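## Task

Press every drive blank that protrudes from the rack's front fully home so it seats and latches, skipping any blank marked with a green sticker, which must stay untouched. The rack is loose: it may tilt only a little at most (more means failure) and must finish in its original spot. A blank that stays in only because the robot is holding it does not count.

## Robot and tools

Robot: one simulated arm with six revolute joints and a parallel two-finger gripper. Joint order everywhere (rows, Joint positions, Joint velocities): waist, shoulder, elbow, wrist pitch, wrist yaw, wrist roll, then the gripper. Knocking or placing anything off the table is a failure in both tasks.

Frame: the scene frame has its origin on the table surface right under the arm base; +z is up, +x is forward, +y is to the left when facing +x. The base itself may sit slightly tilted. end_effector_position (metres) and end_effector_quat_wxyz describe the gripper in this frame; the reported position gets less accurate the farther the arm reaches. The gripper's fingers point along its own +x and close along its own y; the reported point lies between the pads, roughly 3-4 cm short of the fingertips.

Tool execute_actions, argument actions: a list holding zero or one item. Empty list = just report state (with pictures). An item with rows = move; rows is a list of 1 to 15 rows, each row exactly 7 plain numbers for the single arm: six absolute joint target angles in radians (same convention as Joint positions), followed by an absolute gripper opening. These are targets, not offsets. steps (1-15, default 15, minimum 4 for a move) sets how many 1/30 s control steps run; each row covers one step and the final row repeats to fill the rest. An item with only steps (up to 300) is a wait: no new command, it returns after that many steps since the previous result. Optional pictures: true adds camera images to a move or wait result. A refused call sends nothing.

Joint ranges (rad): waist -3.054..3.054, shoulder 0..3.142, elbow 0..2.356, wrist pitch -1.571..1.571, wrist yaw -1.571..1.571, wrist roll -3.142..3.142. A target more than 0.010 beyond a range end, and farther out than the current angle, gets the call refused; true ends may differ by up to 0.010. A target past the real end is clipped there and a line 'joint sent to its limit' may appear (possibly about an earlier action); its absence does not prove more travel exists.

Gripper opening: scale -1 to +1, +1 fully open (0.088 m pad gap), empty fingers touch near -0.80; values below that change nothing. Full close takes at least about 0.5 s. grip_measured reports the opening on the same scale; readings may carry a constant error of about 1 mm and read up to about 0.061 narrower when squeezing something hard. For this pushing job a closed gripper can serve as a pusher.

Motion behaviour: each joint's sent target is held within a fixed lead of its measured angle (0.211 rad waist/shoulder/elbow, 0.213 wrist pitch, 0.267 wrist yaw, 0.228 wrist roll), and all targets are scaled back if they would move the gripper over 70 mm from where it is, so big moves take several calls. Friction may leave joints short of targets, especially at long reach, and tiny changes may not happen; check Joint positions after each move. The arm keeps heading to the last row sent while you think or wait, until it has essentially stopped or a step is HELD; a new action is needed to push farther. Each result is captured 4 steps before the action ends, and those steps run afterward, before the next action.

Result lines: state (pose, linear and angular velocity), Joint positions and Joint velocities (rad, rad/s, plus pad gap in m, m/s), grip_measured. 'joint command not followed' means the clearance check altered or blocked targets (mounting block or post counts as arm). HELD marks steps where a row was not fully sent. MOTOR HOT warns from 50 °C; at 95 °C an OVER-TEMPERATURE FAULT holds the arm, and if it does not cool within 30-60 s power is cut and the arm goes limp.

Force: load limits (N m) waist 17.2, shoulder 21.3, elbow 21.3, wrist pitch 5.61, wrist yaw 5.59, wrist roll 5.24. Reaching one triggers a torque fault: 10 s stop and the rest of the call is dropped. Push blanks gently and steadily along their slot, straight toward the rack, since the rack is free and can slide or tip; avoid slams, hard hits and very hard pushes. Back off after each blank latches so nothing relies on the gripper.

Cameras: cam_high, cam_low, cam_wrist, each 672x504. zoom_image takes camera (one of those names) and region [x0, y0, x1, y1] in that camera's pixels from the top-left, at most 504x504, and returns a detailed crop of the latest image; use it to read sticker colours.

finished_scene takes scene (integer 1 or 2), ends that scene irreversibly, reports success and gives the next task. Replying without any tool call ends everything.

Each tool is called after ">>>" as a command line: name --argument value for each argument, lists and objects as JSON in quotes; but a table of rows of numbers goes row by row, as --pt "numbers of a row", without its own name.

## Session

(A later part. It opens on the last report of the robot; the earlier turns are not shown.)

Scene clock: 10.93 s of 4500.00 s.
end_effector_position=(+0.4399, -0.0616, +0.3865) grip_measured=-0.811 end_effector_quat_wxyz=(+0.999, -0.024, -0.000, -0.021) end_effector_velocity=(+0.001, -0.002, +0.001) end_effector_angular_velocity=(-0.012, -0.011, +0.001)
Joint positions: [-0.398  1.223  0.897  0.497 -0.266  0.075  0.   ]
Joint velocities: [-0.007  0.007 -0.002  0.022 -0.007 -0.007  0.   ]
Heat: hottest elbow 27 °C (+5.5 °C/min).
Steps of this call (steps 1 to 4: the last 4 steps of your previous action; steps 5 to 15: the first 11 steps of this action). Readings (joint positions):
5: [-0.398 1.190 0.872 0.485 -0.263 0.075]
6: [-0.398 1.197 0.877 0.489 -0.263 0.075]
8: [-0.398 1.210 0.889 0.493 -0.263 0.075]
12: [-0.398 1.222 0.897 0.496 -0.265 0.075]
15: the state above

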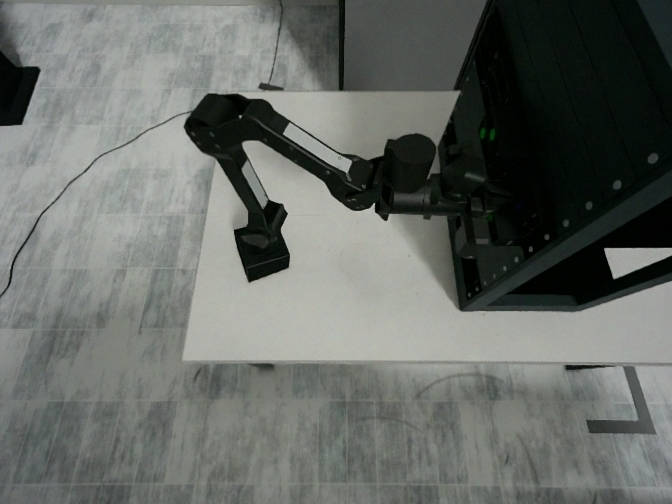

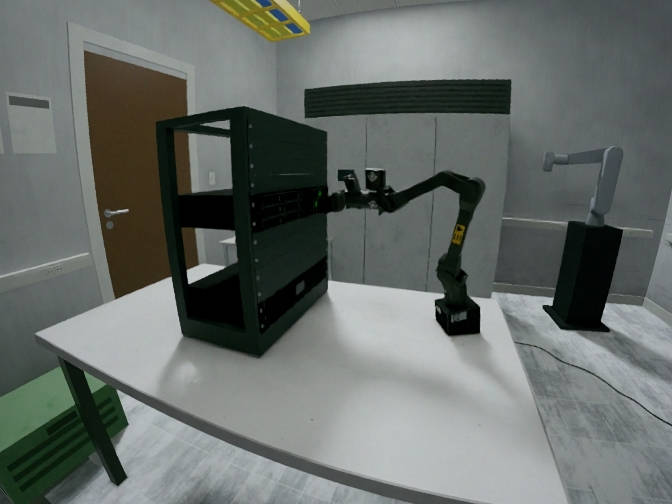

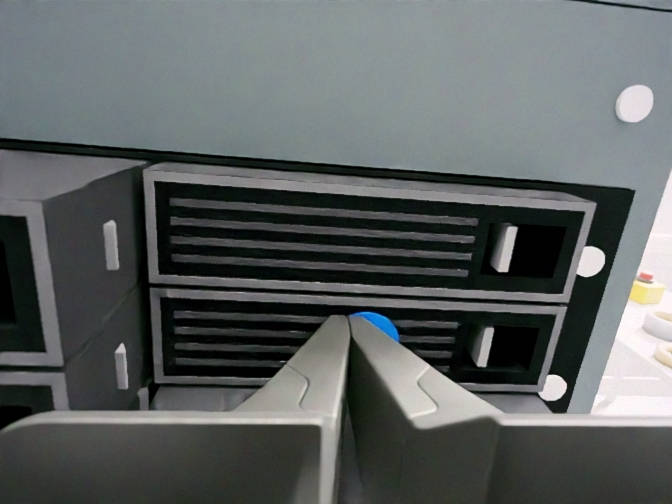

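Latched. Retreat, and check the left columns.

>>> execute_actions --actions '[{"rows":[[-0.4,1.15,0.85,0.473,-0.26,0.08,-1],[-0.4,1.1,0.81,0.455,-0.26,0.08,-1],[-0.4,1.0,0.75,0.42,-0.26,0.08,-1],[-0.4,0.8,0.7,0.27,-0.26,0.08,-1]]}]'

>>> execute_actions --actions '[{"rows":[[0.1,0.7,0.75,0.0,-0.26,0.08,-1]]}]' --pictures true

Scene clock: 11.43 s of 4500.00 s.
end_effector_position=(+0.3594, -0.0348, +0.4020) grip_measured=-0.811 end_effector_quat_wxyz=(+0.999, -0.025, -0.004, -0.023) end_effector_velocity=(-0.119, +0.055, +0.143) end_effector_angular_velocity=(-0.136, -0.394, +0.049)
Joint positions: [-0.399  0.846  0.73   0.295 -0.262  0.075  0.   ]
Joint velocities: [-0.007 -0.584 -0.027 -0.139 -0.007 -0.007  0.   ]
Heat: hottest elbow 27 °C (+5.2 °C/min).
Steps of this call (steps 1 to 4: the last 4 steps of your previous action; steps 5 to 15: the first 11 steps of this action). Readings (joint positions):
5: [-0.399 1.214 0.894 0.495 -0.267 0.075]
6: [-0.399 1.201 0.887 0.489 -0.265 0.075]
8: [-0.399 1.127 0.831 0.431 -0.263 0.075]
12: [-0.399 0.931 0.742 0.313 -0.262 0.075]
15: the state above

Scene clock: 11.93 s of 4500.00 s.
end_effector_position=(+0.3225, +0.0985, +0.3771) grip_measured=-0.811 end_effector_quat_wxyz=(+0.978, +0.018, +0.078, +0.194) end_effector_velocity=(-0.039, +0.100, -0.023) end_effector_angular_velocity=(+0.042, +0.133, +0.380)
Joint positions: [ 0.057  0.711  0.733  0.013 -0.26   0.075  0.   ]
Joint velocities: [ 0.369 -0.027  0.002 -0.139 -0.022 -0.007  0.   ]
Heat: hottest elbow 27 °C (+5.0 °C/min).
Steps of this call (steps 1 to 4: the last 4 steps of your previous action; steps 5 to 15: the first 11 steps of this action). Readings (joint positions):
5: [-0.375 0.799 0.724 0.233 -0.248 0.075]
6: [-0.325 0.782 0.724 0.173 -0.249 0.075]
8: [-0.215 0.750 0.724 0.097 -0.255 0.075]
12: [-0.012 0.716 0.732 0.032 -0.258 0.075]
15: the state above

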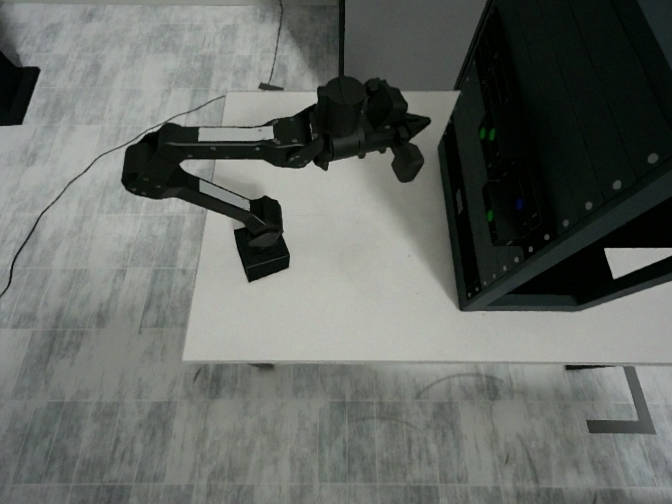

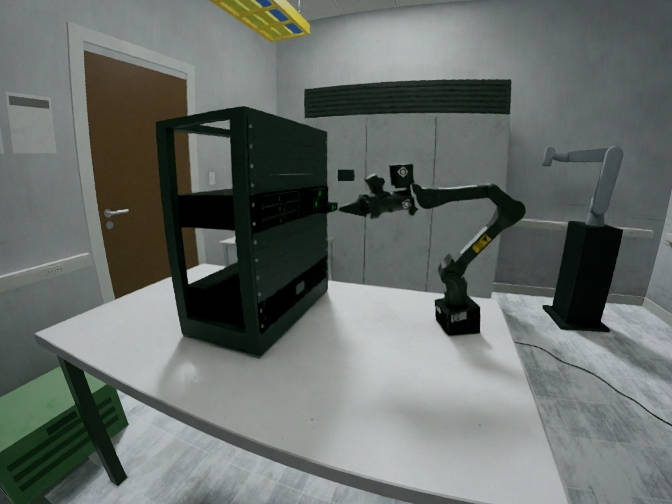

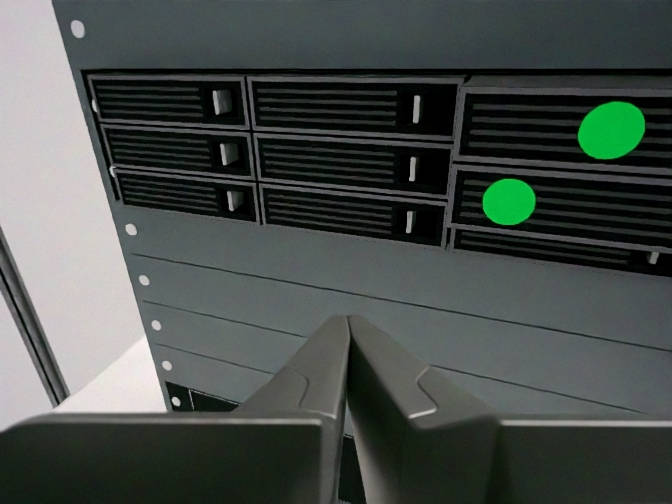

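>>> finished_scene --scene 1

The scene is finished: the task was done.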